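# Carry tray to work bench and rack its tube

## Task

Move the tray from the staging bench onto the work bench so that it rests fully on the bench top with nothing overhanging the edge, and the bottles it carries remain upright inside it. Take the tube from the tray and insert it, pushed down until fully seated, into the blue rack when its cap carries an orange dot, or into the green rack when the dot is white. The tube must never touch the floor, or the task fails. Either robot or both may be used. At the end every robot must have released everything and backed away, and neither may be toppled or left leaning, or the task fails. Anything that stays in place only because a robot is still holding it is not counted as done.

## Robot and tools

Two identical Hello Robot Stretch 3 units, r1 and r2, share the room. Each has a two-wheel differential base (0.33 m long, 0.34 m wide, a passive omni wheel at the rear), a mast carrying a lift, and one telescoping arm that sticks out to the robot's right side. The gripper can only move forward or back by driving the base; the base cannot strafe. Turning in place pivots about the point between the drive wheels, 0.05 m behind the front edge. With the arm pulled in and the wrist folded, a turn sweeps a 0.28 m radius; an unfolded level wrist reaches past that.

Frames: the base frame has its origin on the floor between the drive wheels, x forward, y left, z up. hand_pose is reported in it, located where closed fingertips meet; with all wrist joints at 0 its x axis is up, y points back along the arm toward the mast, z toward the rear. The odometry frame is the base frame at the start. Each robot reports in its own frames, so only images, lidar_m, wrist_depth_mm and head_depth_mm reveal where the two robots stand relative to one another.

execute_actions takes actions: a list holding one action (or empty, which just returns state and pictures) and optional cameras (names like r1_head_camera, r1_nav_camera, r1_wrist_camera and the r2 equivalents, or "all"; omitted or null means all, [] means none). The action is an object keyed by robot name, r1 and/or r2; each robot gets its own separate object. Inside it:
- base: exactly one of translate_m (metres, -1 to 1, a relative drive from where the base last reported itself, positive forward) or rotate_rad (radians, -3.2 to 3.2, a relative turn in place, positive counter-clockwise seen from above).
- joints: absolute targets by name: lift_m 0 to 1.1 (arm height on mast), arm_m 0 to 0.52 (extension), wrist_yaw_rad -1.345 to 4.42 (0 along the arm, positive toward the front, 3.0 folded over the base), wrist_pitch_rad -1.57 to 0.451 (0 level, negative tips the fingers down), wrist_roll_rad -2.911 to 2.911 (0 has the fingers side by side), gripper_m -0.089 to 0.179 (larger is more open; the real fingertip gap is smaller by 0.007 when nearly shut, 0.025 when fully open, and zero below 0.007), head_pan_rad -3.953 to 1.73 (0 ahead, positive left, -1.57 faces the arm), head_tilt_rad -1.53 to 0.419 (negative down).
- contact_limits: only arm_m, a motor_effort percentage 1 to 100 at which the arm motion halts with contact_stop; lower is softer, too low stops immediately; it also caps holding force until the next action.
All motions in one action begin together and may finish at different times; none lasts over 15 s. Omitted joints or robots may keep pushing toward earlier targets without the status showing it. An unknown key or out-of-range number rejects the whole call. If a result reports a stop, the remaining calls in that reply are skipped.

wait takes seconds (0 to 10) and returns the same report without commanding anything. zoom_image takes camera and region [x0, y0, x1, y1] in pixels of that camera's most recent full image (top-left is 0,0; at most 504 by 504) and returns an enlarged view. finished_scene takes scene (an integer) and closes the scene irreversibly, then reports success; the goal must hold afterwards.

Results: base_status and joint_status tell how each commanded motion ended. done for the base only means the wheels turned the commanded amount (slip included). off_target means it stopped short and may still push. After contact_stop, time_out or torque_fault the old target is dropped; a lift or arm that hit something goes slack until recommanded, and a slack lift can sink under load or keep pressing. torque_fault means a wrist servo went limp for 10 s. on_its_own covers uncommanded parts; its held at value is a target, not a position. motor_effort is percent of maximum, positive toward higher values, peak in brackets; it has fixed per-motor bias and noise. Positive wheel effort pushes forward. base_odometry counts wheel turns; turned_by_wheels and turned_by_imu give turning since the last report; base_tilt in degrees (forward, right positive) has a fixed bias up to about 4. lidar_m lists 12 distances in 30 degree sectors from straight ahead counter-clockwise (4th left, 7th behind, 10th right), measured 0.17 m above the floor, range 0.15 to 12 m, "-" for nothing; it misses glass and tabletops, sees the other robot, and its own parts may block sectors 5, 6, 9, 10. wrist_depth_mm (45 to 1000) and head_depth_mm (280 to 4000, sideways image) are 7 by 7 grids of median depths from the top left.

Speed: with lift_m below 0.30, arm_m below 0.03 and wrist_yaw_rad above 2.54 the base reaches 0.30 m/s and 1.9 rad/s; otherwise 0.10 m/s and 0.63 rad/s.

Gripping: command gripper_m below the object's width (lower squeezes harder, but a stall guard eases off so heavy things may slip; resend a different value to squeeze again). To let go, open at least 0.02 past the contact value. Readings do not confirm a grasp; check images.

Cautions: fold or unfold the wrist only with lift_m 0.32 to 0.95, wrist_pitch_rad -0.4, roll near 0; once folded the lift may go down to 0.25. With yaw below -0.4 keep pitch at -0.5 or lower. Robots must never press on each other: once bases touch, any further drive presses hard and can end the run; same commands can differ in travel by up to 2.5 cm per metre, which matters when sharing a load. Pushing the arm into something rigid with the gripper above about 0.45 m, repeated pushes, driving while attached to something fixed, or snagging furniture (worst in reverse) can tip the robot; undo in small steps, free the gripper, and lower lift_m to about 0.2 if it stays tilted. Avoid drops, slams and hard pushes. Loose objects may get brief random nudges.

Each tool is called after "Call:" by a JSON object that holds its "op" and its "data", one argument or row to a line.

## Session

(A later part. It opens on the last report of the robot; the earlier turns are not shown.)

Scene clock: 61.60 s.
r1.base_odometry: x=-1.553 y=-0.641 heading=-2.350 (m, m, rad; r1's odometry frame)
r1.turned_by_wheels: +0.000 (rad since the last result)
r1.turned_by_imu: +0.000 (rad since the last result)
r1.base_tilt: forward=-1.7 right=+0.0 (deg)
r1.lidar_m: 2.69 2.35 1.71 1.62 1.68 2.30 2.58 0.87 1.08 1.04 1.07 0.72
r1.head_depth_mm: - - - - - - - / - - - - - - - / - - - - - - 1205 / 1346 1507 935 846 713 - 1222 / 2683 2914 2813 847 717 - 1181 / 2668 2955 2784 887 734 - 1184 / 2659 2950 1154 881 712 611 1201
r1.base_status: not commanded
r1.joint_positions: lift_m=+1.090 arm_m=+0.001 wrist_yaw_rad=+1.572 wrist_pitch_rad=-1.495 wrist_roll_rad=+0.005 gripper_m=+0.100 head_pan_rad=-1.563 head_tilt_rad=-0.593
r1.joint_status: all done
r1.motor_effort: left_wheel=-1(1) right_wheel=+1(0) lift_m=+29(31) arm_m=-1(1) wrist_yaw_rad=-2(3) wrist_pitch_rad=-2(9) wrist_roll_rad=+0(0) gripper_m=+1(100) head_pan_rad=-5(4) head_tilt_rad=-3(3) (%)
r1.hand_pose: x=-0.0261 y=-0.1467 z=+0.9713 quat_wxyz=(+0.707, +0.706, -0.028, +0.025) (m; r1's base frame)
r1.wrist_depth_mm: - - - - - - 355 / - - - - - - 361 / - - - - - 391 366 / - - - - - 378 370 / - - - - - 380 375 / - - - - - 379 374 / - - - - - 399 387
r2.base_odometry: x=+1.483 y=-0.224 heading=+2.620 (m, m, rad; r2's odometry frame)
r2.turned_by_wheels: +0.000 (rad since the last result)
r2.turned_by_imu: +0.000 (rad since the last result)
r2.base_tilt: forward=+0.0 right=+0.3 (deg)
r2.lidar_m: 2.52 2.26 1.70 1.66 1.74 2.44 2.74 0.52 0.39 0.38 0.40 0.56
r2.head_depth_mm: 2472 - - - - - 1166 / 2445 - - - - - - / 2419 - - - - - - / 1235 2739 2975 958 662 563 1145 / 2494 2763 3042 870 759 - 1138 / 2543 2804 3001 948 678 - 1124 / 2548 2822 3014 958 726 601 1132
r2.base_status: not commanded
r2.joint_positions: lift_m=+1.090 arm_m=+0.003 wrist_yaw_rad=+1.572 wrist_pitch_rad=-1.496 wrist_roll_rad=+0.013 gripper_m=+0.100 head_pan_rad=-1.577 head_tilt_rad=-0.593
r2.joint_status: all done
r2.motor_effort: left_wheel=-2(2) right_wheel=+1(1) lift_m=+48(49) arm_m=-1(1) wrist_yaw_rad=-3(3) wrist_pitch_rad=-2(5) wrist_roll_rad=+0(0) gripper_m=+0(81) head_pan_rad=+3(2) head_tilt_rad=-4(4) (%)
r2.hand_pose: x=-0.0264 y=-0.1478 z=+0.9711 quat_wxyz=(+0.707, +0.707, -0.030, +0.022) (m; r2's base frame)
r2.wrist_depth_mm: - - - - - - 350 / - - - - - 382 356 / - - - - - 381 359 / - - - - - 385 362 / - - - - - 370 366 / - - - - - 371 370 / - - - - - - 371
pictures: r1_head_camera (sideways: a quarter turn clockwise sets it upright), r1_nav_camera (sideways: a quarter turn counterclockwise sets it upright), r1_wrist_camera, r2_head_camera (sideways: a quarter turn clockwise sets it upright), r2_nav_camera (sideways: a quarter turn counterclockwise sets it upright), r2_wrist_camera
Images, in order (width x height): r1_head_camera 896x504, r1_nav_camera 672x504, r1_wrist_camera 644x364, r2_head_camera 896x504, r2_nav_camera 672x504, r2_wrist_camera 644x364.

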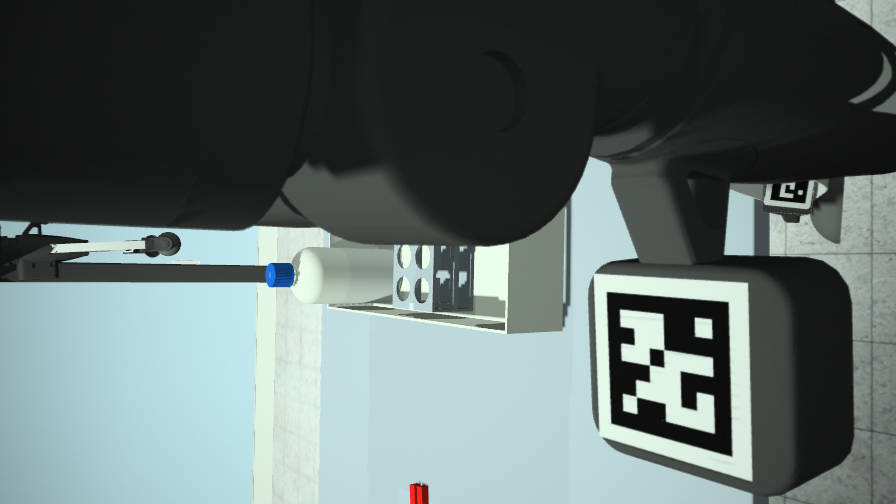

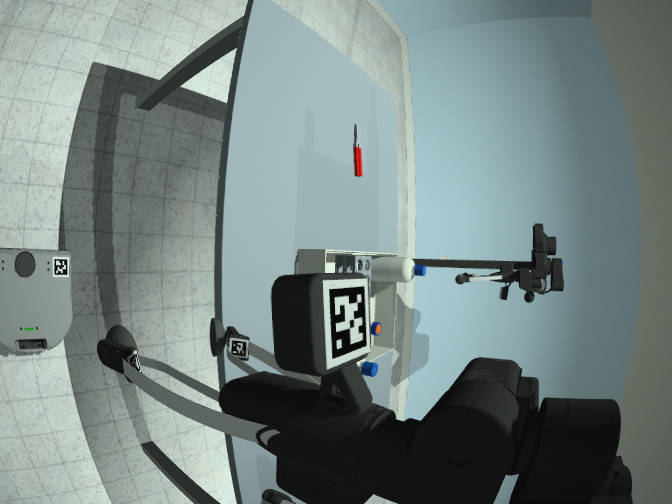

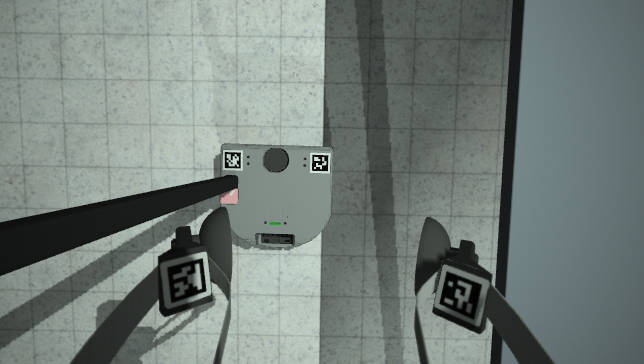

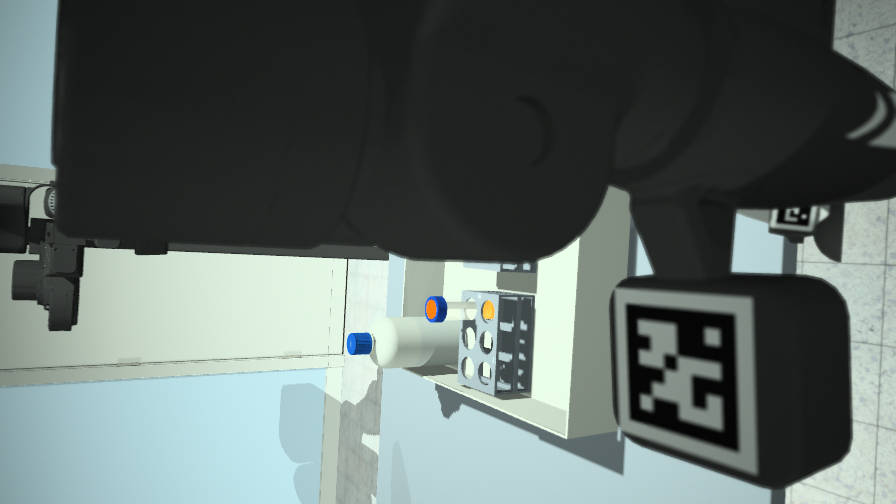

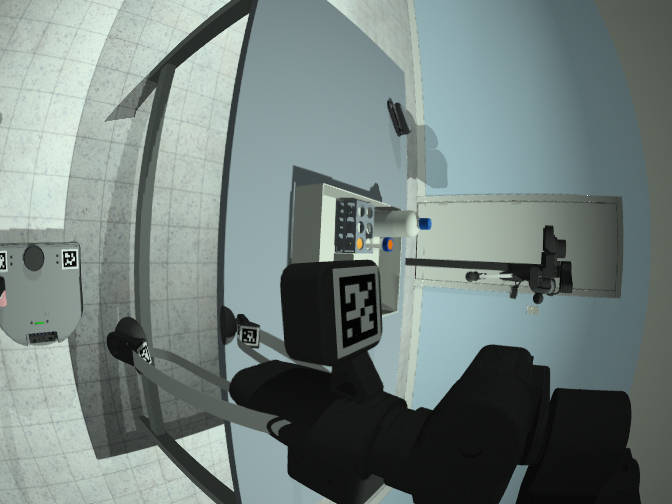

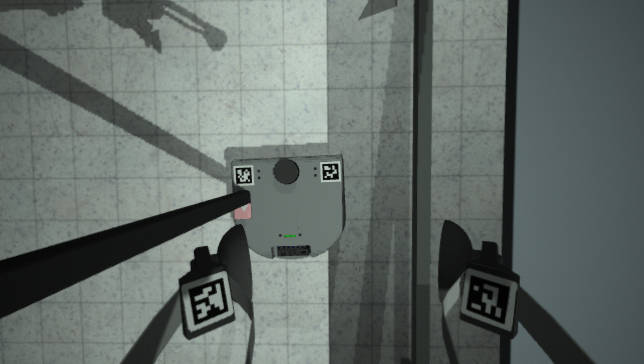

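Call:
{"op": "execute_actions", "data": {
  "actions": [
    {"r1":{"joints":{"arm_m":0.33}},"r2":{"joints":{"arm_m":0.33}}}
  ],
  "cameras": ["r1_wrist_camera","r2_wrist_camera"]
}}

Scene clock: 69.03 s.
r1.base_odometry: x=-1.553 y=-0.641 heading=-2.350 (m, m, rad; r1's odometry frame)
r1.turned_by_wheels: +0.000 (rad since the last result)
r1.turned_by_imu: +0.000 (rad since the last result)
r1.base_tilt: forward=-1.7 right=+0.0 (deg)
r1.lidar_m: 2.70 2.36 1.71 1.62 1.68 2.30 2.58 0.87 1.08 1.04 1.07 0.72
r1.head_depth_mm: 2677 2953 2875 821 708 608 1256 / 2677 2910 2844 811 704 605 1258 / - - 1022 855 701 604 1252 / 1287 1450 963 848 699 602 1249 / 2654 2910 1116 845 699 600 1247 / 2681 2936 2778 884 713 597 1235 / 2656 2926 1158 877 710 596 1239
r1.base_status: not commanded
r1.joint_positions: lift_m=+1.090 arm_m=+0.330 wrist_yaw_rad=+1.570 wrist_pitch_rad=-1.495 wrist_roll_rad=+0.005 gripper_m=+0.100 head_pan_rad=-1.563 head_tilt_rad=-0.593
r1.joint_status: all done
r1.motor_effort: left_wheel=-1(0) right_wheel=+0(0) lift_m=+30(30) arm_m=+2(1) wrist_yaw_rad=+0(2) wrist_pitch_rad=-2(2) wrist_roll_rad=+0(0) gripper_m=+1(1) head_pan_rad=-4(5) head_tilt_rad=-2(3) (%)
r1.hand_pose: x=-0.0261 y=-0.4749 z=+0.9713 quat_wxyz=(+0.707, +0.706, -0.029, +0.024) (m; r1's base frame)
r1.wrist_depth_mm: - - 362 361 361 353 351 / - - 362 363 362 361 361 / - - 369 364 363 364 305 / - - 372 371 366 369 335 / - - 380 377 374 372 335 / - - 381 382 380 371 341 / - - 388 388 351 328 322
r2.base_odometry: x=+1.483 y=-0.224 heading=+2.620 (m, m, rad; r2's odometry frame)
r2.turned_by_wheels: +0.000 (rad since the last result)
r2.turned_by_imu: +0.000 (rad since the last result)
r2.base_tilt: forward=+0.1 right=+0.3 (deg)
r2.lidar_m: 2.52 2.26 1.71 1.66 1.73 2.45 2.74 0.52 0.39 0.38 0.40 0.56
r2.head_depth_mm: - 2793 3027 1017 759 606 1166 / 2447 2777 3020 1009 754 603 1158 / 1148 - - 952 645 599 1154 / 1219 2724 2920 958 662 595 1145 / 2487 2797 2976 868 666 592 1170 / 2529 2796 3005 922 669 588 1162 / 2547 2804 2998 959 725 584 1157
r2.base_status: not commanded
r2.joint_positions: lift_m=+1.090 arm_m=+0.330 wrist_yaw_rad=+1.571 wrist_pitch_rad=-1.496 wrist_roll_rad=+0.013 gripper_m=+0.100 head_pan_rad=-1.577 head_tilt_rad=-0.593
r2.joint_status: all done
r2.motor_effort: left_wheel=-2(2) right_wheel=+1(1) lift_m=+48(48) arm_m=+4(3) wrist_yaw_rad=-1(2) wrist_pitch_rad=-2(2) wrist_roll_rad=+0(0) gripper_m=+1(1) head_pan_rad=+3(3) head_tilt_rad=-4(4) (%)
r2.hand_pose: x=-0.0264 y=-0.4749 z=+0.9711 quat_wxyz=(+0.707, +0.706, -0.031, +0.021) (m; r2's base frame)
r2.wrist_depth_mm: - - 370 365 354 334 294 / - - 369 367 359 355 296 / - - 373 371 362 359 323 / - - 377 371 366 362 355 / - - 378 375 367 361 304 / - - 383 382 264 336 306 / - - 391 386 381 193 372
pictures: r1_wrist_camera, r2_wrist_camera
Images, in order (width x height): r1_wrist_camera 644x364, r2_wrist_camera 644x364.

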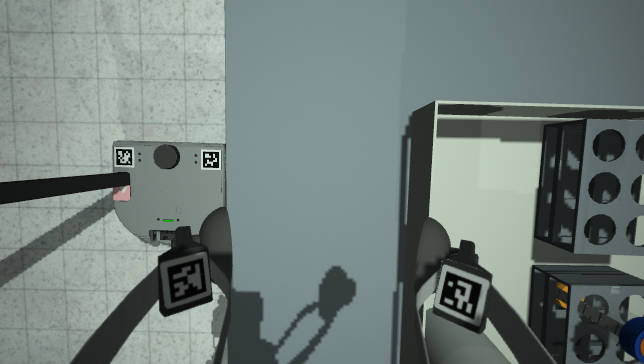

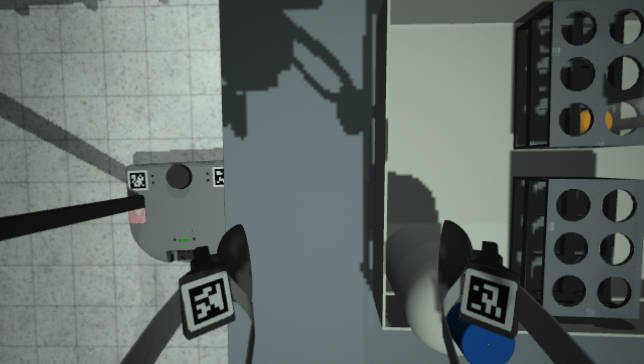

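Call:
{"op": "execute_actions", "data": {
  "actions": [
    {"r1":{"base":{"translate_m":-0.045},"joints":{"arm_m":0.43,"lift_m":1.03}},"r2":{"base":{"translate_m":0.045},"joints":{"arm_m":0.37,"lift_m":1.03}}}
  ],
  "cameras": ["r1_wrist_camera","r2_wrist_camera"]
}}

Scene clock: 75.63 s.
r1.base_odometry: x=-1.521 y=-0.609 heading=-2.350 (m, m, rad; r1's odometry frame)
r1.turned_by_wheels: +0.000 (rad since the last result)
r1.turned_by_imu: +0.000 (rad since the last result)
r1.base_tilt: forward=-1.7 right=+0.0 (deg)
r1.lidar_m: 2.74 2.36 1.71 1.62 1.68 2.30 2.54 0.83 1.08 1.04 1.07 0.76
r1.head_depth_mm: 2591 3066 2842 903 727 607 1257 / 2762 2977 2882 682 706 604 1258 / - - 1014 827 703 604 1249 / 812 1461 1027 843 699 602 1246 / 2691 2963 993 844 697 599 1245 / 2668 2945 2792 884 712 598 1245 / 2664 2938 1153 881 710 596 1237
r1.base_status: done
r1.joint_positions: lift_m=+1.030 arm_m=+0.430 wrist_yaw_rad=+1.570 wrist_pitch_rad=-1.495 wrist_roll_rad=+0.005 gripper_m=+0.100 head_pan_rad=-1.563 head_tilt_rad=-0.593
r1.joint_status: all done
r1.motor_effort: left_wheel=-1(6) right_wheel=+0(4) lift_m=+25(27) arm_m=+2(1) wrist_yaw_rad=+0(0) wrist_pitch_rad=-2(2) wrist_roll_rad=+0(0) gripper_m=+0(1) head_pan_rad=-4(4) head_tilt_rad=-2(3) (%)
r1.hand_pose: x=-0.0261 y=-0.5749 z=+0.9115 quat_wxyz=(+0.707, +0.706, -0.029, +0.024) (m; r1's base frame)
r1.wrist_depth_mm: - 301 300 298 274 269 243 / - 306 306 303 301 280 242 / - 308 310 306 301 279 247 / - 314 311 310 311 278 247 / - 319 318 314 313 310 306 / - 324 323 320 316 254 252 / - 325 324 322 255 292 201
r2.base_odometry: x=+1.444 y=-0.202 heading=+2.620 (m, m, rad; r2's odometry frame)
r2.turned_by_wheels: +0.000 (rad since the last result)
r2.turned_by_imu: +0.001 (rad since the last result)
r2.base_tilt: forward=+0.0 right=+0.4 (deg)
r2.lidar_m: 2.48 2.26 1.70 1.66 1.73 2.44 2.78 0.52 0.39 0.38 0.40 0.56
r2.head_depth_mm: 2496 2674 3087 1020 758 605 1165 / 2522 2685 3022 1004 704 603 1159 / 2452 - 3025 951 659 598 1152 / 1266 2692 2952 860 669 594 1148 / 2459 2783 3029 869 668 592 1165 / 2555 2791 3064 967 705 588 1162 / 2526 2788 3038 958 727 585 1155
r2.base_status: done
r2.joint_positions: lift_m=+1.030 arm_m=+0.370 wrist_yaw_rad=+1.571 wrist_pitch_rad=-1.497 wrist_roll_rad=+0.013 gripper_m=+0.100 head_pan_rad=-1.577 head_tilt_rad=-0.593
r2.joint_status: all done
r2.motor_effort: left_wheel=-2(2) right_wheel=+1(5) lift_m=+31(45) arm_m=+4(5) wrist_yaw_rad=-1(2) wrist_pitch_rad=-2(2) wrist_roll_rad=+0(0) gripper_m=+1(1) head_pan_rad=+2(3) head_tilt_rad=-4(4) (%)
r2.hand_pose: x=-0.0265 y=-0.5149 z=+0.9117 quat_wxyz=(+0.707, +0.706, -0.030, +0.021) (m; r2's base frame)
r2.wrist_depth_mm: - - 309 304 270 269 236 / - - 310 307 302 295 239 / - - 314 309 305 301 241 / - - 315 312 309 300 243 / - - 323 314 309 304 289 / - - 322 320 312 277 248 / - - 326 321 230 311 277
pictures: r1_wrist_camera, r2_wrist_camera
Images, in order (width x height): r1_wrist_camera 644x364, r2_wrist_camera 644x364.

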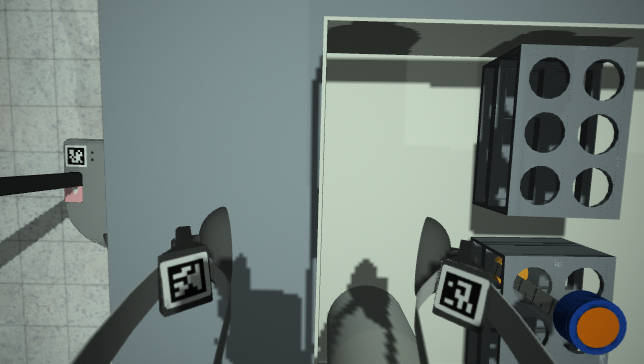

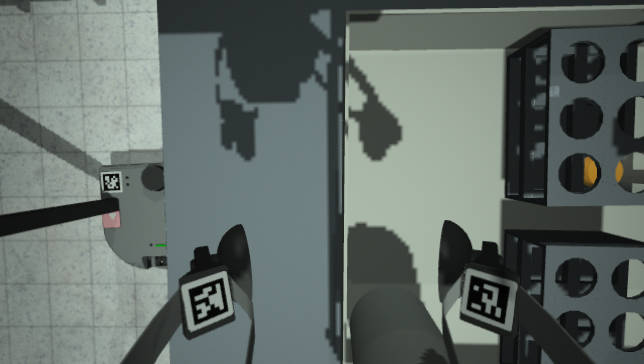

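Call:
{"op": "execute_actions", "data": {
  "actions": [
    {"r1":{"joints":{"lift_m":0.96,"head_tilt_rad":-0.8}},"r2":{"joints":{"lift_m":0.96,"head_tilt_rad":-0.8}}}
  ],
  "cameras": ["r1_wrist_camera","r2_wrist_camera","r1_head_camera","r2_head_camera"]
}}

Scene clock: 79.30 s.
r1.base_odometry: x=-1.521 y=-0.609 heading=-2.350 (m, m, rad; r1's odometry frame)
r1.turned_by_wheels: +0.000 (rad since the last result)
r1.turned_by_imu: +0.000 (rad since the last result)
r1.base_tilt: forward=-1.6 right=+0.1 (deg)
r1.lidar_m: 2.74 2.36 1.71 1.62 1.67 2.29 2.53 0.83 1.08 1.04 1.07 0.76
r1.head_depth_mm: - 995 856 713 639 1310 1165 / 2868 1025 673 711 636 1306 1161 / - - 798 707 634 1304 1161 / 1444 967 810 705 633 1297 1150 / 2756 881 808 704 629 1293 1151 / 2815 1034 833 697 626 1290 1152 / 2822 1028 830 697 624 1285 1144
r1.base_status: not commanded
r1.joint_positions: lift_m=+0.960 arm_m=+0.430 wrist_yaw_rad=+1.570 wrist_pitch_rad=-1.495 wrist_roll_rad=+0.005 gripper_m=+0.100 head_pan_rad=-1.563 head_tilt_rad=-0.790
r1.joint_status: all done
r1.motor_effort: left_wheel=-2(1) right_wheel=+1(1) lift_m=+24(25) arm_m=+2(2) wrist_yaw_rad=-1(2) wrist_pitch_rad=-2(2) wrist_roll_rad=+0(0) gripper_m=+1(0) head_pan_rad=-4(5) head_tilt_rad=-5(19) (%)
r1.hand_pose: x=-0.0261 y=-0.5749 z=+0.8415 quat_wxyz=(+0.707, +0.706, -0.029, +0.024) (m; r1's base frame)
r1.wrist_depth_mm: 238 235 233 230 229 226 194 / 237 237 236 234 233 231 201 / 242 238 238 236 238 233 204 / 244 242 242 240 241 237 208 / 249 246 247 242 240 239 215 / - 250 247 246 247 233 195 / - 253 250 248 247 248 185
r2.base_odometry: x=+1.444 y=-0.202 heading=+2.620 (m, m, rad; r2's odometry frame)
r2.turned_by_wheels: +0.000 (rad since the last result)
r2.turned_by_imu: +0.000 (rad since the last result)
r2.base_tilt: forward=-0.1 right=+0.2 (deg)
r2.lidar_m: 2.48 2.26 1.70 1.65 1.73 2.44 2.78 0.52 0.39 0.38 0.40 0.56
r2.head_depth_mm: 2561 - - 748 631 1276 1087 / 2546 2896 946 720 627 1267 1079 / 2441 - 797 676 622 1285 1075 / 688 2848 856 688 618 1283 1073 / 2566 2858 840 689 614 1273 1068 / 2597 2860 945 719 610 1258 1065 / 2585 2849 936 736 606 1257 1076
r2.base_status: not commanded
r2.joint_positions: lift_m=+0.960 arm_m=+0.370 wrist_yaw_rad=+1.571 wrist_pitch_rad=-1.497 wrist_roll_rad=+0.013 gripper_m=+0.100 head_pan_rad=-1.577 head_tilt_rad=-0.789
r2.joint_status: all done
r2.motor_effort: left_wheel=-2(2) right_wheel=+1(1) lift_m=+31(30) arm_m=+4(4) wrist_yaw_rad=-1(2) wrist_pitch_rad=-2(2) wrist_roll_rad=+0(0) gripper_m=+1(1) head_pan_rad=+2(2) head_tilt_rad=-5(21) (%)
r2.hand_pose: x=-0.0265 y=-0.5149 z=+0.8417 quat_wxyz=(+0.707, +0.706, -0.030, +0.021) (m; r2's base frame)
r2.wrist_depth_mm: - 242 239 236 230 228 216 / - 243 241 237 232 230 206 / - 245 242 240 234 232 206 / - 247 244 242 237 234 225 / - 249 246 244 240 235 232 / - 252 248 247 241 236 208 / - 255 252 248 230 242 208
pictures: r1_head_camera (sideways: a quarter turn clockwise sets it upright), r1_wrist_camera, r2_head_camera (sideways: a quarter turn clockwise sets it upright), r2_wrist_camera
Images, in order (width x height): r1_head_camera 896x504, r1_wrist_camera 644x364, r2_head_camera 896x504, r2_wrist_camera 644x364.

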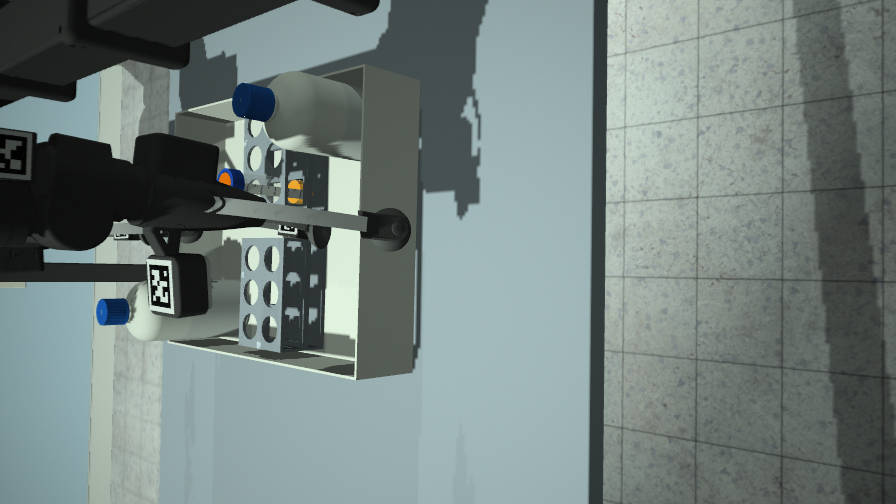

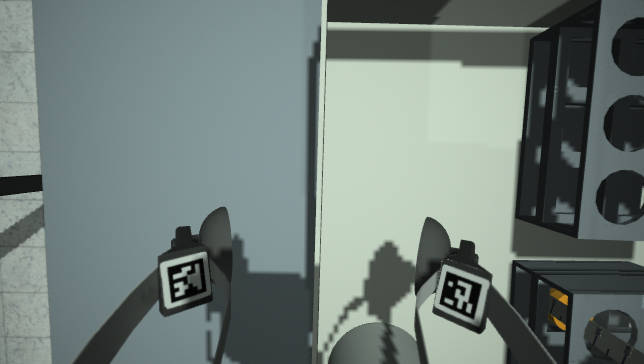

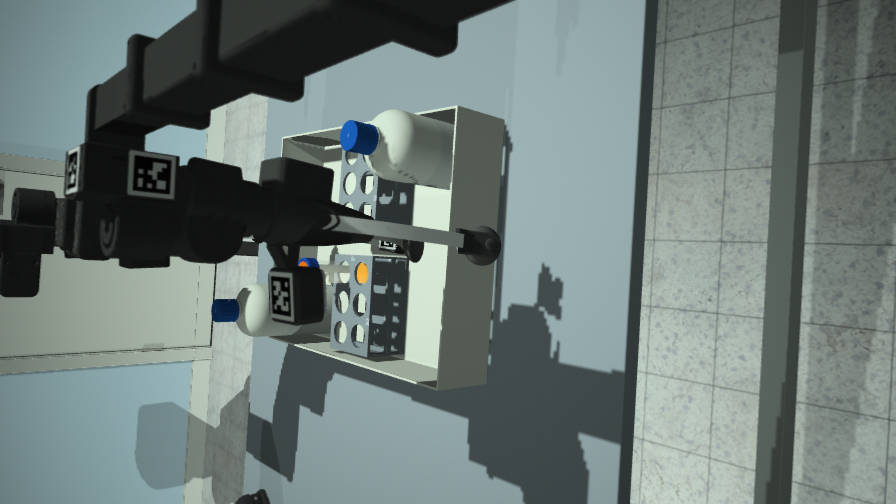

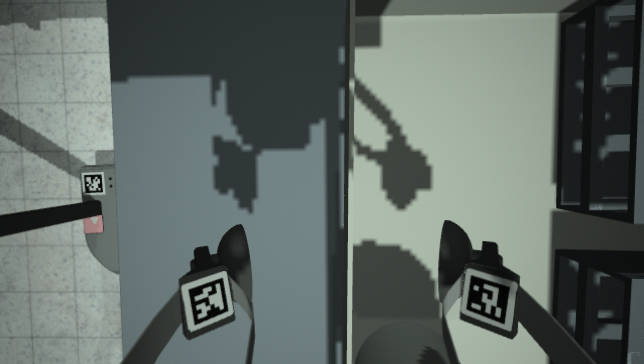

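Call:
{"op": "execute_actions", "data": {
  "actions": [
    {"r1":{"joints":{"lift_m":0.945}},"r2":{"joints":{"lift_m":0.945}}}
  ],
  "cameras": []
}}

Call:
{"op": "execute_actions", "data": {
  "actions": [
    {"r1":{"joints":{"gripper_m":-0.04}},"r2":{"joints":{"gripper_m":-0.04}}}
  ],
  "cameras": []
}}

Call:
{"op": "execute_actions", "data": {
  "actions": [
    {"r1":{"joints":{"lift_m":1.0}},"r2":{"joints":{"lift_m":1.0}}}
  ],
  "cameras": ["r1_wrist_camera","r1_head_camera","r2_head_camera"]
}}

Scene clock: 88.67 s.
r1.base_odometry: x=-1.521 y=-0.609 heading=-2.350 (m, m, rad; r1's odometry frame)
r1.turned_by_wheels: +0.000 (rad since the last result)
r1.turned_by_imu: +0.000 (rad since the last result)
r1.base_tilt: forward=-1.6 right=+0.1 (deg)
r1.lidar_m: 2.74 2.36 1.71 1.62 1.67 2.30 2.53 0.83 1.08 1.04 1.07 0.76
r1.head_depth_mm: - - 854 712 638 1309 1162 / 2867 1042 673 710 637 1300 1163 / - - 798 708 635 1304 1159 / 1413 975 810 704 632 1296 1156 / 2768 867 808 704 630 1299 1154 / 2789 1034 832 699 627 1288 1148 / 2811 1028 830 694 625 1285 1147
r1.base_status: not commanded
r1.joint_positions: lift_m=+0.945 arm_m=+0.430 wrist_yaw_rad=+1.570 wrist_pitch_rad=-1.495 wrist_roll_rad=+0.005 gripper_m=+0.100 head_pan_rad=-1.563 head_tilt_rad=-0.790
r1.joint_status: all done
r1.motor_effort: left_wheel=-1(1) right_wheel=+1(0) lift_m=+25(24) arm_m=+2(2) wrist_yaw_rad=+0(1) wrist_pitch_rad=-2(2) wrist_roll_rad=+1(0) gripper_m=+1(0) head_pan_rad=-4(5) head_tilt_rad=-3(5) (%)
r1.hand_pose: x=-0.0261 y=-0.5749 z=+0.8265 quat_wxyz=(+0.707, +0.706, -0.029, +0.024) (m; r1's base frame)
r1.wrist_depth_mm: 221 218 219 217 214 213 184 / 225 221 223 218 218 216 188 / 226 224 224 221 220 220 189 / 229 228 227 227 222 223 192 / 233 233 229 227 227 225 193 / 236 233 234 231 230 229 196 / 236 238 237 234 232 232 194
r2.base_odometry: x=+1.444 y=-0.202 heading=+2.620 (m, m, rad; r2's odometry frame)
r2.turned_by_wheels: +0.000 (rad since the last result)
r2.turned_by_imu: +0.000 (rad since the last result)
r2.base_tilt: forward=+0.0 right=+0.3 (deg)
r2.lidar_m: 2.47 2.26 1.70 1.65 1.74 2.44 2.79 0.52 0.39 0.38 0.40 0.56
r2.head_depth_mm: 2556 2851 - - 630 1279 1088 / 2571 - 913 722 627 1265 1079 / 2469 - 797 676 622 1289 1078 / 700 2866 923 686 619 1279 1072 / 2554 2862 840 690 614 1270 1066 / 2610 2829 943 717 609 1262 1062 / 2600 2858 933 735 606 1256 1073
r2.base_status: not commanded
r2.joint_positions: lift_m=+0.945 arm_m=+0.370 wrist_yaw_rad=+1.571 wrist_pitch_rad=-1.497 wrist_roll_rad=+0.013 gripper_m=+0.100 head_pan_rad=-1.577 head_tilt_rad=-0.790
r2.joint_status: all done
r2.motor_effort: left_wheel=-2(2) right_wheel=+1(1) lift_m=+31(32) arm_m=+4(4) wrist_yaw_rad=-2(2) wrist_pitch_rad=-2(2) wrist_roll_rad=+0(0) gripper_m=+1(1) head_pan_rad=+2(3) head_tilt_rad=-5(5) (%)
r2.hand_pose: x=-0.0265 y=-0.5149 z=+0.8267 quat_wxyz=(+0.707, +0.706, -0.030, +0.021) (m; r2's base frame)
r2.wrist_depth_mm: - 225 223 220 216 213 207 / - 229 226 223 218 215 208 / - 229 227 225 219 217 210 / - 233 229 227 222 220 212 / - 235 232 229 224 221 219 / - 237 232 231 226 223 215 / - 239 235 233 226 226 198
pictures: none
No camera images: the call's "cameras" was empty. Leave "cameras" out to get every camera's image.

Scene clock: 90.57 s.
r1.base_odometry: x=-1.521 y=-0.609 heading=-2.350 (m, m, rad; r1's odometry frame)
r1.turned_by_wheels: +0.000 (rad since the last result)
r1.turned_by_imu: +0.000 (rad since the last result)
r1.base_tilt: forward=-1.7 right=+0.0 (deg)
r1.lidar_m: 2.74 2.36 1.70 1.62 1.67 2.29 2.54 0.83 1.08 1.04 1.07 0.76
r1.head_depth_mm: - - 852 714 639 1307 1163 / 2865 1023 676 711 637 1309 1163 / - - 799 707 634 1302 1160 / 1415 975 815 705 632 1301 1159 / 2758 876 810 704 629 1297 1151 / 2822 1033 832 699 627 1284 1152 / 2772 1029 829 697 624 1286 1148
r1.base_status: not commanded
r1.joint_positions: lift_m=+0.945 arm_m=+0.430 wrist_yaw_rad=+1.571 wrist_pitch_rad=-1.495 wrist_roll_rad=+0.005 gripper_m=-0.039 head_pan_rad=-1.563 head_tilt_rad=-0.790
r1.joint_status: all done
r1.motor_effort: left_wheel=+0(1) right_wheel=+0(1) lift_m=+29(29) arm_m=+2(2) wrist_yaw_rad=+0(2) wrist_pitch_rad=-2(2) wrist_roll_rad=+1(0) gripper_m=-20(100) head_pan_rad=-5(5) head_tilt_rad=-4(5) (%)
r1.hand_pose: x=-0.0261 y=-0.5749 z=+0.8263 quat_wxyz=(+0.707, +0.706, -0.028, +0.024) (m; r1's base frame)
r1.wrist_depth_mm: 220 217 217 218 215 212 185 / 221 223 221 219 216 216 187 / 223 224 224 220 219 218 193 / 228 229 225 226 222 221 191 / 231 230 229 227 225 224 192 / 237 234 231 - 227 227 197 / 239 237 234 232 227 230 189
r2.base_odometry: x=+1.444 y=-0.202 heading=+2.620 (m, m, rad; r2's odometry frame)
r2.turned_by_wheels: +0.000 (rad since the last result)
r2.turned_by_imu: +0.000 (rad since the last result)
r2.base_tilt: forward=+0.2 right=+0.5 (deg)
r2.lidar_m: 2.48 2.26 1.70 1.65 1.73 2.44 2.78 0.52 0.39 0.38 0.40 0.56
r2.head_depth_mm: 2580 2820 - - 631 1275 1090 / 2561 - 915 699 627 1266 1080 / 2491 - 896 670 622 1281 1077 / 698 2868 922 689 619 1277 1068 / 2571 2859 821 685 613 1266 1067 / 2612 2872 944 716 609 1262 1061 / 2618 2852 933 735 605 1253 1074
r2.base_status: not commanded
r2.joint_positions: lift_m=+0.945 arm_m=+0.370 wrist_yaw_rad=+1.569 wrist_pitch_rad=-1.497 wrist_roll_rad=+0.013 gripper_m=-0.039 head_pan_rad=-1.577 head_tilt_rad=-0.790
r2.joint_status: all done
r2.motor_effort: left_wheel=-2(2) right_wheel=+1(1) lift_m=+39(39) arm_m=+2(4) wrist_yaw_rad=+0(0) wrist_pitch_rad=-2(2) wrist_roll_rad=+0(1) gripper_m=-18(90) head_pan_rad=+3(2) head_tilt_rad=-5(5) (%)
r2.hand_pose: x=-0.0265 y=-0.5150 z=+0.8264 quat_wxyz=(+0.707, +0.706, -0.031, +0.021) (m; r2's base frame)
r2.wrist_depth_mm: 993 225 222 219 215 213 205 / - 227 224 221 216 215 206 / - 229 227 224 218 216 208 / - 231 229 226 220 218 211 / - 234 230 229 221 219 217 / - 236 233 - 223 222 213 / - 238 236 232 217 223 214
pictures: none
No camera images: the call's "cameras" was empty. Leave "cameras" out to get every camera's image.

Scene clock: 91.90 s.
r1.base_odometry: x=-1.521 y=-0.609 heading=-2.350 (m, m, rad; r1's odometry frame)
r1.turned_by_wheels: +0.000 (rad since the last result)
r1.turned_by_imu: +0.000 (rad since the last result)
r1.base_tilt: forward=-1.6 right=+0.0 (deg)
r1.lidar_m: 2.73 2.36 1.71 1.62 1.68 2.29 2.54 0.83 1.08 1.04 1.07 0.76
r1.head_depth_mm: 2903 1066 832 716 640 1309 1166 / 2792 887 650 711 637 1308 1162 / - 801 699 709 634 1302 1157 / 1411 895 773 704 632 1298 1160 / 2664 833 767 702 631 1292 1153 / 2807 1030 793 698 627 1290 1151 / 2794 1025 830 697 625 1285 1148
r1.base_status: not commanded
r1.joint_positions: lift_m=+1.000 arm_m=+0.430 wrist_yaw_rad=+1.571 wrist_pitch_rad=-1.495 wrist_roll_rad=+0.005 gripper_m=-0.039 head_pan_rad=-1.563 head_tilt_rad=-0.790
r1.joint_status: all done
r1.motor_effort: left_wheel=-1(1) right_wheel=+0(0) lift_m=+35(36) arm_m=+2(2) wrist_yaw_rad=-1(1) wrist_pitch_rad=-2(2) wrist_roll_rad=+0(0) gripper_m=-21(20) head_pan_rad=-4(5) head_tilt_rad=-4(4) (%)
r1.hand_pose: x=-0.0261 y=-0.5749 z=+0.8810 quat_wxyz=(+0.707, +0.706, -0.028, +0.025) (m; r1's base frame)
r1.wrist_depth_mm: - 272 271 267 212 212 184 / - 276 274 272 216 214 190 / - 281 281 276 218 216 192 / - 285 279 280 222 222 191 / - 286 287 284 224 224 192 / - 291 291 - 228 227 198 / - 292 290 234 228 229 170
r2.base_odometry: x=+1.444 y=-0.202 heading=+2.620 (m, m, rad; r2's odometry frame)
r2.turned_by_wheels: +0.000 (rad since the last result)
r2.turned_by_imu: +0.000 (rad since the last result)
r2.base_tilt: forward=+0.2 right=+0.4 (deg)
r2.lidar_m: 2.48 2.27 1.70 1.65 1.74 2.44 2.78 0.52 0.39 0.38 0.40 0.56
r2.head_depth_mm: 2478 - 996 774 631 1276 1088 / - 2837 902 697 626 1267 1081 / - - 758 652 623 1285 1071 / 2458 2854 761 690 618 1274 1066 / 2583 2791 762 684 614 1270 1066 / 2603 2839 941 717 609 1269 1061 / 2613 2848 936 734 607 1256 1072
r2.base_status: not commanded
r2.joint_positions: lift_m=+0.999 arm_m=+0.370 wrist_yaw_rad=+1.569 wrist_pitch_rad=-1.498 wrist_roll_rad=+0.013 gripper_m=-0.039 head_pan_rad=-1.577 head_tilt_rad=-0.790
r2.joint_status: all done
r2.motor_effort: left_wheel=-2(2) right_wheel=+1(1) lift_m=+56(58) arm_m=+2(2) wrist_yaw_rad=+1(1) wrist_pitch_rad=-1(2) wrist_roll_rad=+0(1) gripper_m=-17(18) head_pan_rad=+3(2) head_tilt_rad=-5(5) (%)
r2.hand_pose: x=-0.0267 y=-0.5150 z=+0.8808 quat_wxyz=(+0.707, +0.706, -0.031, +0.020) (m; r2's base frame)
r2.wrist_depth_mm: - - 276 273 217 214 207 / - - 279 274 218 215 207 / - - 282 279 219 217 209 / - 288 285 282 221 218 210 / - 287 287 282 222 218 216 / - - 290 - 223 220 213 / - - 295 290 218 222 214
pictures: r1_head_camera (sideways: a quarter turn clockwise sets it upright), r1_wrist_camera, r2_head_camera (sideways: a quarter turn clockwise sets it upright)
Images, in order (width x height): r1_head_camera 896x504, r1_wrist_camera 644x364, r2_head_camera 896x504.

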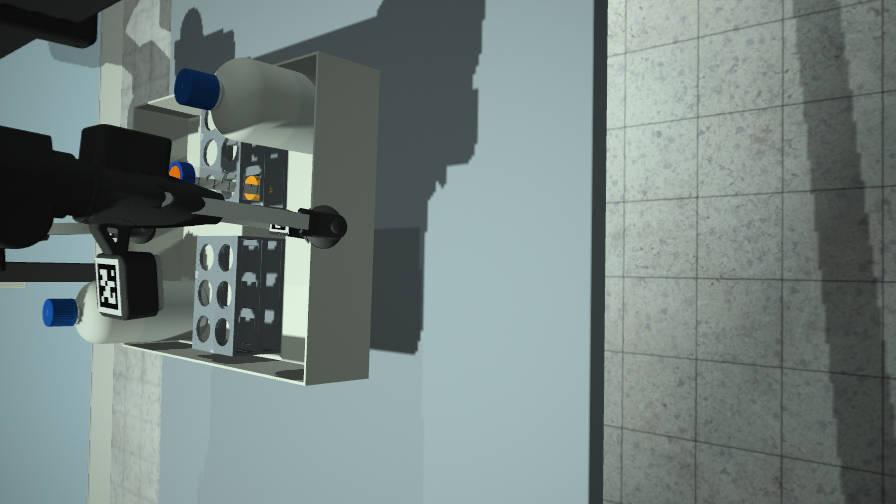

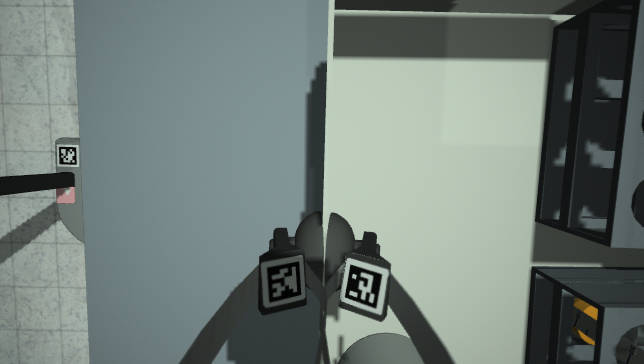

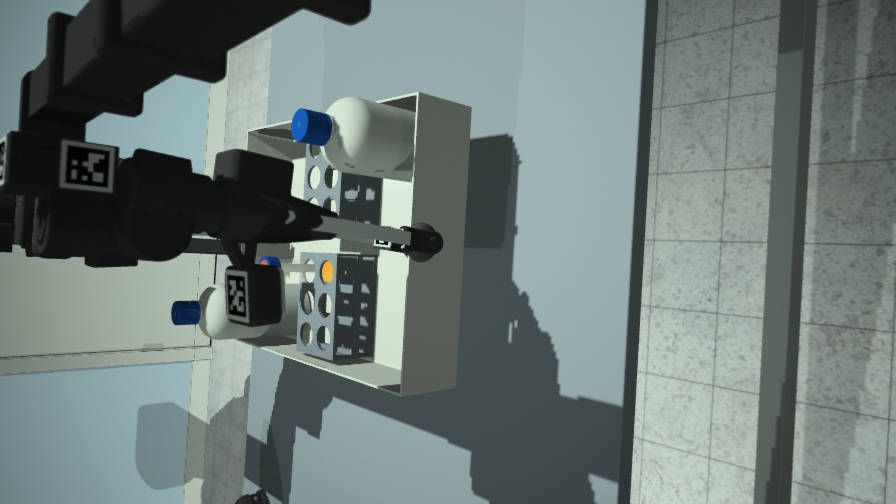

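Call:
{"op": "execute_actions", "data": {
  "actions": [
    {"r1":{"base":{"translate_m":-0.5},"joints":{"lift_m":1.09}},"r2":{"base":{"translate_m":0.5},"joints":{"lift_m":1.09}}}
  ],
  "cameras": ["r1_head_camera","r2_head_camera"]
}}

Scene clock: 100.07 s.
r1.base_odometry: x=-1.170 y=-0.254 heading=-2.350 (m, m, rad; r1's odometry frame)
r1.turned_by_wheels: +0.000 (rad since the last result)
r1.turned_by_imu: +0.005 (rad since the last result)
r1.base_tilt: forward=-1.7 right=+0.1 (deg)
r1.lidar_m: 3.22 2.35 1.68 1.61 1.69 2.30 2.04 2.26 0.46 1.04 1.08 1.22
r1.head_depth_mm: 2730 606 830 713 638 1244 1168 / 862 592 804 711 636 1259 1147 / 744 714 800 681 634 1301 1158 / 849 716 796 702 631 1297 1156 / 784 708 793 702 631 1296 1156 / 2809 964 831 700 627 1290 1152 / 2811 1027 828 696 625 1285 1145
r1.base_status: done
r1.joint_positions: lift_m=+1.090 arm_m=+0.430 wrist_yaw_rad=+1.571 wrist_pitch_rad=-1.496 wrist_roll_rad=+0.005 gripper_m=-0.039 head_pan_rad=-1.563 head_tilt_rad=-0.790
r1.joint_status: all done
r1.motor_effort: left_wheel=+0(6) right_wheel=+1(4) lift_m=+35(37) arm_m=-3(3) wrist_yaw_rad=-1(2) wrist_pitch_rad=-2(2) wrist_roll_rad=+0(0) gripper_m=-29(28) head_pan_rad=-4(5) head_tilt_rad=-5(3) (%)
r1.hand_pose: x=-0.0264 y=-0.5755 z=+0.9710 quat_wxyz=(+0.707, +0.706, -0.028, +0.024) (m; r1's base frame)
r1.wrist_depth_mm: - 358 359 351 210 210 194 / - - 358 357 214 214 207 / - 369 371 364 218 218 211 / - 371 365 372 221 221 214 / - 382 376 372 225 226 218 / - - 381 - 229 227 203 / - - 387 384 223 231 201
r2.base_odometry: x=+1.011 y=+0.048 heading=+2.620 (m, m, rad; r2's odometry frame)
r2.turned_by_wheels: +0.000 (rad since the last result)
r2.turned_by_imu: +0.000 (rad since the last result)
r2.base_tilt: forward=+0.0 right=+0.3 (deg)
r2.lidar_m: 1.99 2.24 1.68 1.64 1.72 2.41 3.28 0.55 0.41 0.40 0.42 2.21
r2.head_depth_mm: 2556 2880 995 772 631 1299 1087 / 2576 866 553 742 626 1292 1079 / - 833 586 737 623 1284 1082 / 2536 823 692 752 633 1276 1091 / 2560 754 689 747 630 1275 1085 / 2616 2868 838 740 624 941 1080 / 2626 2888 2273 1724 620 1234 1093
r2.base_status: done
r2.joint_positions: lift_m=+1.089 arm_m=+0.370 wrist_yaw_rad=+1.569 wrist_pitch_rad=-1.503 wrist_roll_rad=+0.015 gripper_m=-0.039 head_pan_rad=-1.577 head_tilt_rad=-0.790
r2.joint_status: all done
r2.motor_effort: left_wheel=-3(3) right_wheel=+2(6) lift_m=+55(56) arm_m=-5(5) wrist_yaw_rad=+1(0) wrist_pitch_rad=+0(0) wrist_roll_rad=-1(1) gripper_m=-25(24) head_pan_rad=+2(2) head_tilt_rad=-4(6) (%)
r2.hand_pose: x=-0.0281 y=-0.5155 z=+0.9709 quat_wxyz=(+0.707, +0.707, -0.030, +0.018) (m; r2's base frame)
r2.wrist_depth_mm: - - 363 362 216 215 208 / - - 366 364 218 217 209 / - - 373 368 220 218 211 / - - 375 370 221 219 212 / - - 379 376 222 221 219 / - - 384 - 223 222 215 / - - 391 384 219 223 216
pictures: r1_head_camera (sideways: a quarter turn clockwise sets it upright), r2_head_camera (sideways: a quarter turn clockwise sets it upright)
Images, in order (width x height): r1_head_camera 896x504, r2_head_camera 896x504.

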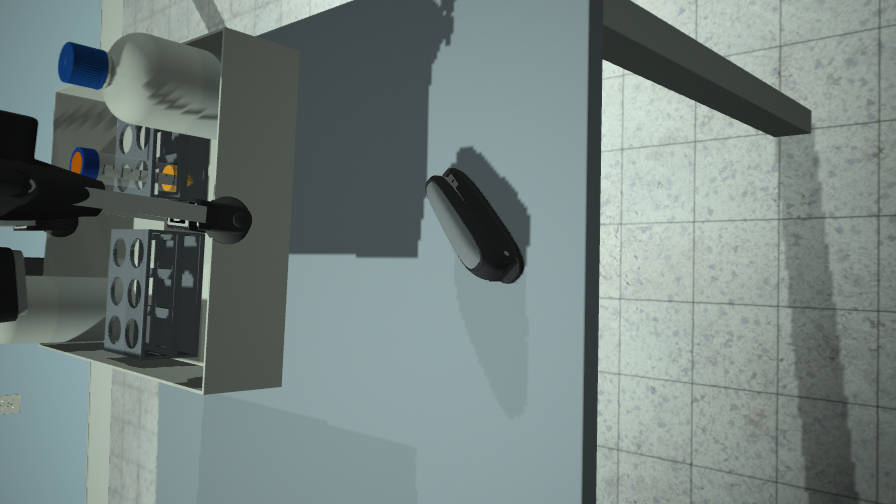

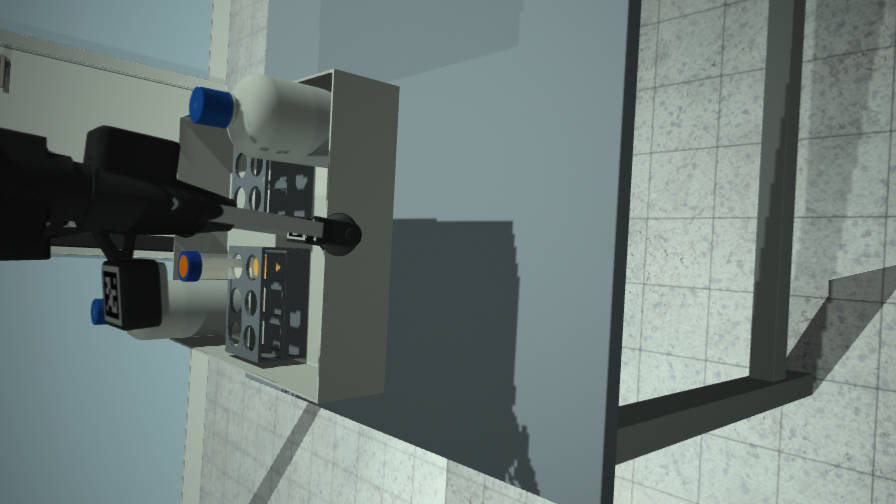

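Call:
{"op": "execute_actions", "data": {
  "actions": [
    {"r1":{"base":{"translate_m":-0.5}},"r2":{"base":{"translate_m":0.5},"joints":{"arm_m":0.40}}}
  ],
  "cameras": []
}}

Scene clock: 110.17 s.
r1.base_odometry: x=-0.818 y=+0.102 heading=-2.350 (m, m, rad; r1's odometry frame)
r1.turned_by_wheels: +0.000 (rad since the last result)
r1.turned_by_imu: +0.004 (rad since the last result)
r1.base_tilt: forward=-1.6 right=+0.0 (deg)
r1.lidar_m: 1.70 2.33 1.67 1.63 1.69 2.30 1.59 1.56 3.26 1.07 0.46 1.48
r1.head_depth_mm: 2733 600 2016 1732 1494 1308 1165 / 872 587 1956 1728 1487 1306 1166 / 745 715 1945 1724 1485 1304 1160 / 856 728 1706 1706 1471 1298 1154 / 788 701 1745 1698 1467 1294 1153 / 2813 995 1254 1592 1465 1292 1134 / 2822 1023 828 730 847 930 1146
r1.base_status: done
r1.joint_positions: lift_m=+1.090 arm_m=+0.430 wrist_yaw_rad=+1.571 wrist_pitch_rad=-1.500 wrist_roll_rad=+0.005 gripper_m=-0.039 head_pan_rad=-1.563 head_tilt_rad=-0.790
r1.joint_status: not commanded
r1.motor_effort: left_wheel=-2(5) right_wheel=+2(3) lift_m=+35(35) arm_m=-2(3) wrist_yaw_rad=-1(2) wrist_pitch_rad=+0(1) wrist_roll_rad=+0(1) gripper_m=-25(29) head_pan_rad=-4(5) head_tilt_rad=-4(4) (%)
r1.hand_pose: x=-0.0274 y=-0.5754 z=+0.9710 quat_wxyz=(+0.707, +0.706, -0.026, +0.023) (m; r1's base frame)
r1.wrist_depth_mm: - - - - 210 211 189 / - - - - 216 213 208 / - - - - 219 219 209 / - - - - 221 220 191 / - - - - 225 223 197 / - - - - 228 229 204 / - - - - 225 232 196
r2.base_odometry: x=+0.577 y=+0.297 heading=+2.620 (m, m, rad; r2's odometry frame)
r2.turned_by_wheels: +0.000 (rad since the last result)
r2.turned_by_imu: +0.001 (rad since the last result)
r2.base_tilt: forward=+0.1 right=+0.5 (deg)
r2.lidar_m: 1.88 2.22 1.66 1.62 1.70 2.38 1.43 0.57 0.49 1.47 3.27 1.51
r2.head_depth_mm: 2574 2888 994 797 745 850 1109 / 2597 875 580 1746 1527 1286 1100 / - 836 601 1850 1519 1287 1116 / 2522 837 621 1720 1501 1276 1112 / 2587 790 715 1760 1500 1270 1107 / 2619 2876 2107 1804 1488 1263 1099 / 2644 2853 2261 1790 1481 1255 1093
r2.base_status: done
r2.joint_positions: lift_m=+1.089 arm_m=+0.400 wrist_yaw_rad=+1.568 wrist_pitch_rad=-1.505 wrist_roll_rad=+0.017 gripper_m=-0.039 head_pan_rad=-1.577 head_tilt_rad=-0.790
r2.joint_status: all done
r2.motor_effort: left_wheel=-3(3) right_wheel=+3(8) lift_m=+55(56) arm_m=-2(4) wrist_yaw_rad=+2(2) wrist_pitch_rad=+1(1) wrist_roll_rad=-2(1) gripper_m=-23(25) head_pan_rad=+2(3) head_tilt_rad=-5(5) (%)
r2.hand_pose: x=-0.0287 y=-0.5453 z=+0.9709 quat_wxyz=(+0.707, +0.707, -0.030, +0.016) (m; r2's base frame)
r2.wrist_depth_mm: - - - - 216 214 207 / - - - - 219 215 208 / - - - - 218 217 210 / - - - - 220 218 212 / - - - - 223 219 217 / - - - - 224 222 214 / - - - 599 216 224 217
pictures: none
No camera images: the call's "cameras" was empty. Leave "cameras" out to get every camera's image.

Call:
{"op": "execute_actions", "data": {
  "actions": [
    {"r1":{"base":{"translate_m":-0.5},"joints":{"head_pan_rad":-2.4,"head_tilt_rad":-0.5}},"r2":{"base":{"translate_m":0.503},"joints":{"arm_m":0.428,"head_pan_rad":-0.7,"head_tilt_rad":-0.5}}}
  ],
  "cameras": []
}}

Call:
{"op": "execute_actions", "data": {
  "actions": [
    {"r1":{"base":{"translate_m":-0.5}},"r2":{"base":{"translate_m":0.503},"joints":{"arm_m":0.45}}}
  ],
  "cameras": ["r1_head_camera","r2_head_camera"]
}}

Scene clock: 119.33 s.
r1.base_odometry: x=-0.467 y=+0.458 heading=-2.350 (m, m, rad; r1's odometry frame)
r1.turned_by_wheels: +0.000 (rad since the last result)
r1.turned_by_imu: +0.003 (rad since the last result)
r1.base_tilt: forward=-1.7 right=+0.1 (deg)
r1.lidar_m: 2.18 2.29 1.69 1.63 1.69 2.30 2.48 1.09 1.45 1.49 1.27 0.83
r1.head_depth_mm: - - - 1221 1749 1557 1319 / - - - 2274 1899 1490 1313 / - - - 2262 1911 1558 1314 / - - - 2443 1893 1547 1303 / - - 2896 2247 1812 1539 1303 / - - 3034 2427 1883 1538 1304 / - - 3021 2411 1868 1527 1298
r1.base_status: done
r1.joint_positions: lift_m=+1.090 arm_m=+0.430 wrist_yaw_rad=+1.569 wrist_pitch_rad=-1.504 wrist_roll_rad=+0.007 gripper_m=-0.039 head_pan_rad=-2.393 head_tilt_rad=-0.507
r1.joint_status: all done
r1.motor_effort: left_wheel=-3(7) right_wheel=+3(4) lift_m=+35(35) arm_m=-1(2) wrist_yaw_rad=+0(2) wrist_pitch_rad=+2(2) wrist_roll_rad=-1(1) gripper_m=-24(26) head_pan_rad=-5(57) head_tilt_rad=+3(22) (%)
r1.hand_pose: x=-0.0284 y=-0.5753 z=+0.9711 quat_wxyz=(+0.707, +0.707, -0.026, +0.020) (m; r1's base frame)
r1.wrist_depth_mm: - - - - 209 210 186 / - - - - 214 212 206 / - - - - 218 215 209 / - - - - 221 220 191 / - - - 225 225 226 195 / - - - - 229 227 207 / - - - 236 225 234 192
r2.base_odometry: x=+0.141 y=+0.548 heading=+2.619 (m, m, rad; r2's odometry frame)
r2.turned_by_wheels: +0.000 (rad since the last result)
r2.turned_by_imu: +0.002 (rad since the last result)
r2.base_tilt: forward=-0.1 right=+0.4 (deg)
r2.lidar_m: 1.97 2.18 1.64 1.60 1.68 2.36 1.50 0.89 1.33 1.49 1.43 1.04
r2.head_depth_mm: 3029 3143 3353 2842 2020 1567 1276 / 3298 3465 3648 2834 2014 1553 1270 / 3651 - - 1570 1833 1554 1268 / - - - 1398 1979 1528 1255 / - - 1884 1284 1955 1523 1252 / - - 1857 1193 1487 1427 1246 / 3764 - 1803 2292 1796 1508 1240
r2.base_status: done
r2.joint_positions: lift_m=+1.089 arm_m=+0.428 wrist_yaw_rad=+1.566 wrist_pitch_rad=-1.508 wrist_roll_rad=+0.021 gripper_m=-0.039 head_pan_rad=-0.707 head_tilt_rad=-0.507
r2.joint_status: all done
r2.motor_effort: left_wheel=-4(4) right_wheel=+4(7) lift_m=+55(56) arm_m=+1(7) wrist_yaw_rad=+3(3) wrist_pitch_rad=+2(2) wrist_roll_rad=-3(3) gripper_m=-21(23) head_pan_rad=+2(32) head_tilt_rad=+4(25) (%)
r2.hand_pose: x=-0.0294 y=-0.5731 z=+0.9709 quat_wxyz=(+0.707, +0.707, -0.031, +0.013) (m; r2's base frame)
r2.wrist_depth_mm: - - - - 217 213 207 / - - - - 218 214 209 / - - - - 220 216 209 / - - - - 221 219 211 / - - - - 222 220 219 / - - - - 223 222 214 / - - - - 215 224 215
pictures: none
No camera images: the call's "cameras" was empty. Leave "cameras" out to get every camera's image.

Scene clock: 125.73 s.
r1.base_odometry: x=-0.115 y=+0.813 heading=-2.351 (m, m, rad; r1's odometry frame)
r1.turned_by_wheels: +0.000 (rad since the last result)
r1.turned_by_imu: +0.003 (rad since the last result)
r1.base_tilt: forward=-1.6 right=+0.0 (deg)
r1.lidar_m: 2.67 2.28 1.69 1.63 1.69 2.31 1.98 0.65 1.16 1.51 3.23 1.29
r1.head_depth_mm: - - - 2198 1919 1560 1322 / - - - 988 1850 1559 1310 / - - - 1023 862 1513 1314 / - - - 1025 850 981 1157 / - - 1280 1016 1724 1545 1309 / - - 1273 1051 1816 1536 1297 / - - 1267 1147 1526 1518 1299
r1.base_status: done
r1.joint_positions: lift_m=+1.090 arm_m=+0.430 wrist_yaw_rad=+1.567 wrist_pitch_rad=-1.507 wrist_roll_rad=+0.011 gripper_m=-0.039 head_pan_rad=-2.393 head_tilt_rad=-0.507
r1.joint_status: not commanded
r1.motor_effort: left_wheel=-4(7) right_wheel=+4(5) lift_m=+35(35) arm_m=+0(1) wrist_yaw_rad=+2(3) wrist_pitch_rad=+4(3) wrist_roll_rad=-2(2) gripper_m=-23(23) head_pan_rad=-5(5) head_tilt_rad=+3(4) (%)
r1.hand_pose: x=-0.0292 y=-0.5752 z=+0.9711 quat_wxyz=(+0.707, +0.707, -0.027, +0.017) (m; r1's base frame)
r1.wrist_depth_mm: - - - - 211 210 186 / - - - - 214 213 206 / - - - - 218 217 210 / - - - - 223 221 196 / - - - - 226 225 193 / - - - - 232 230 212 / - - - 237 229 234 191
r2.base_odometry: x=-0.295 y=+0.799 heading=+2.619 (m, m, rad; r2's odometry frame)
r2.turned_by_wheels: +0.000 (rad since the last result)
r2.turned_by_imu: +0.002 (rad since the last result)
r2.base_tilt: forward=+0.1 right=+0.3 (deg)
r2.lidar_m: 3.94 2.16 1.62 1.58 1.66 2.34 1.56 1.36 3.26 1.52 0.63 0.66
r2.head_depth_mm: 3056 3206 3361 1190 1795 1472 1277 / 3308 3519 3703 1181 954 1559 1273 / 3650 - - 1162 830 1496 1262 / - - - 1149 855 1441 1064 / 3816 - 1894 1140 1753 1526 1221 / 3542 3825 1751 1191 1934 1473 1246 / 3321 3579 1816 2391 1843 1509 1244
r2.base_status: done
r2.joint_positions: lift_m=+1.089 arm_m=+0.450 wrist_yaw_rad=+1.564 wrist_pitch_rad=-1.511 wrist_roll_rad=+0.023 gripper_m=-0.039 head_pan_rad=-0.707 head_tilt_rad=-0.507
r2.joint_status: all done
r2.motor_effort: left_wheel=-5(5) right_wheel=+5(9) lift_m=+56(55) arm_m=+1(7) wrist_yaw_rad=+5(5) wrist_pitch_rad=+3(3) wrist_roll_rad=-3(4) gripper_m=-20(20) head_pan_rad=+3(3) head_tilt_rad=+3(3) (%)
r2.hand_pose: x=-0.0301 y=-0.5951 z=+0.9709 quat_wxyz=(+0.707, +0.707, -0.031, +0.010) (m; r2's base frame)
r2.wrist_depth_mm: - - - - 216 214 207 / - - - - 217 216 209 / - - - - 220 218 210 / - - - - 221 218 211 / - - - - 222 220 219 / - - - - 223 221 215 / - - - - 220 223 215
pictures: r1_head_camera (sideways: a quarter turn clockwise sets it upright), r2_head_camera (sideways: a quarter turn clockwise sets it upright)
Images, in order (width x height): r1_head_camera 896x504, r2_head_camera 896x504.

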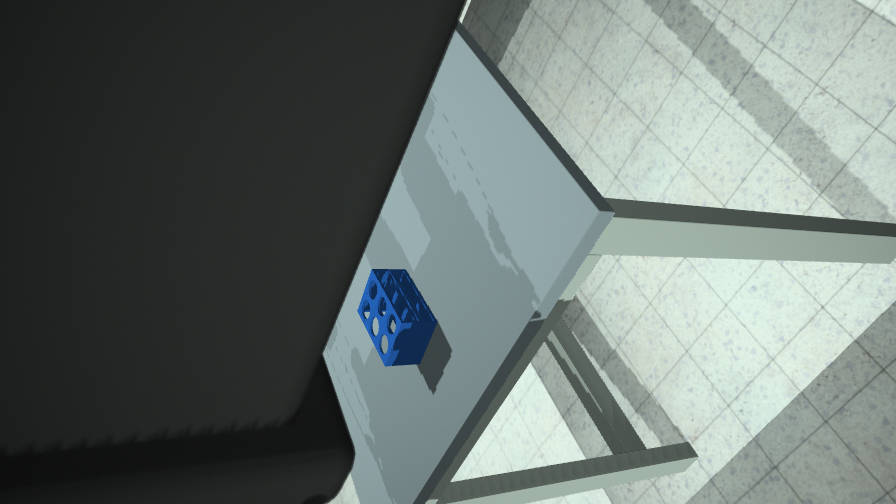

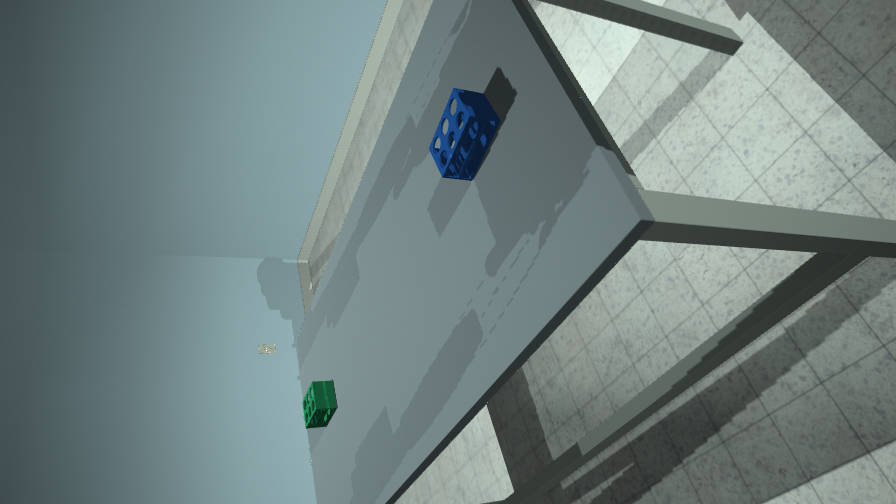

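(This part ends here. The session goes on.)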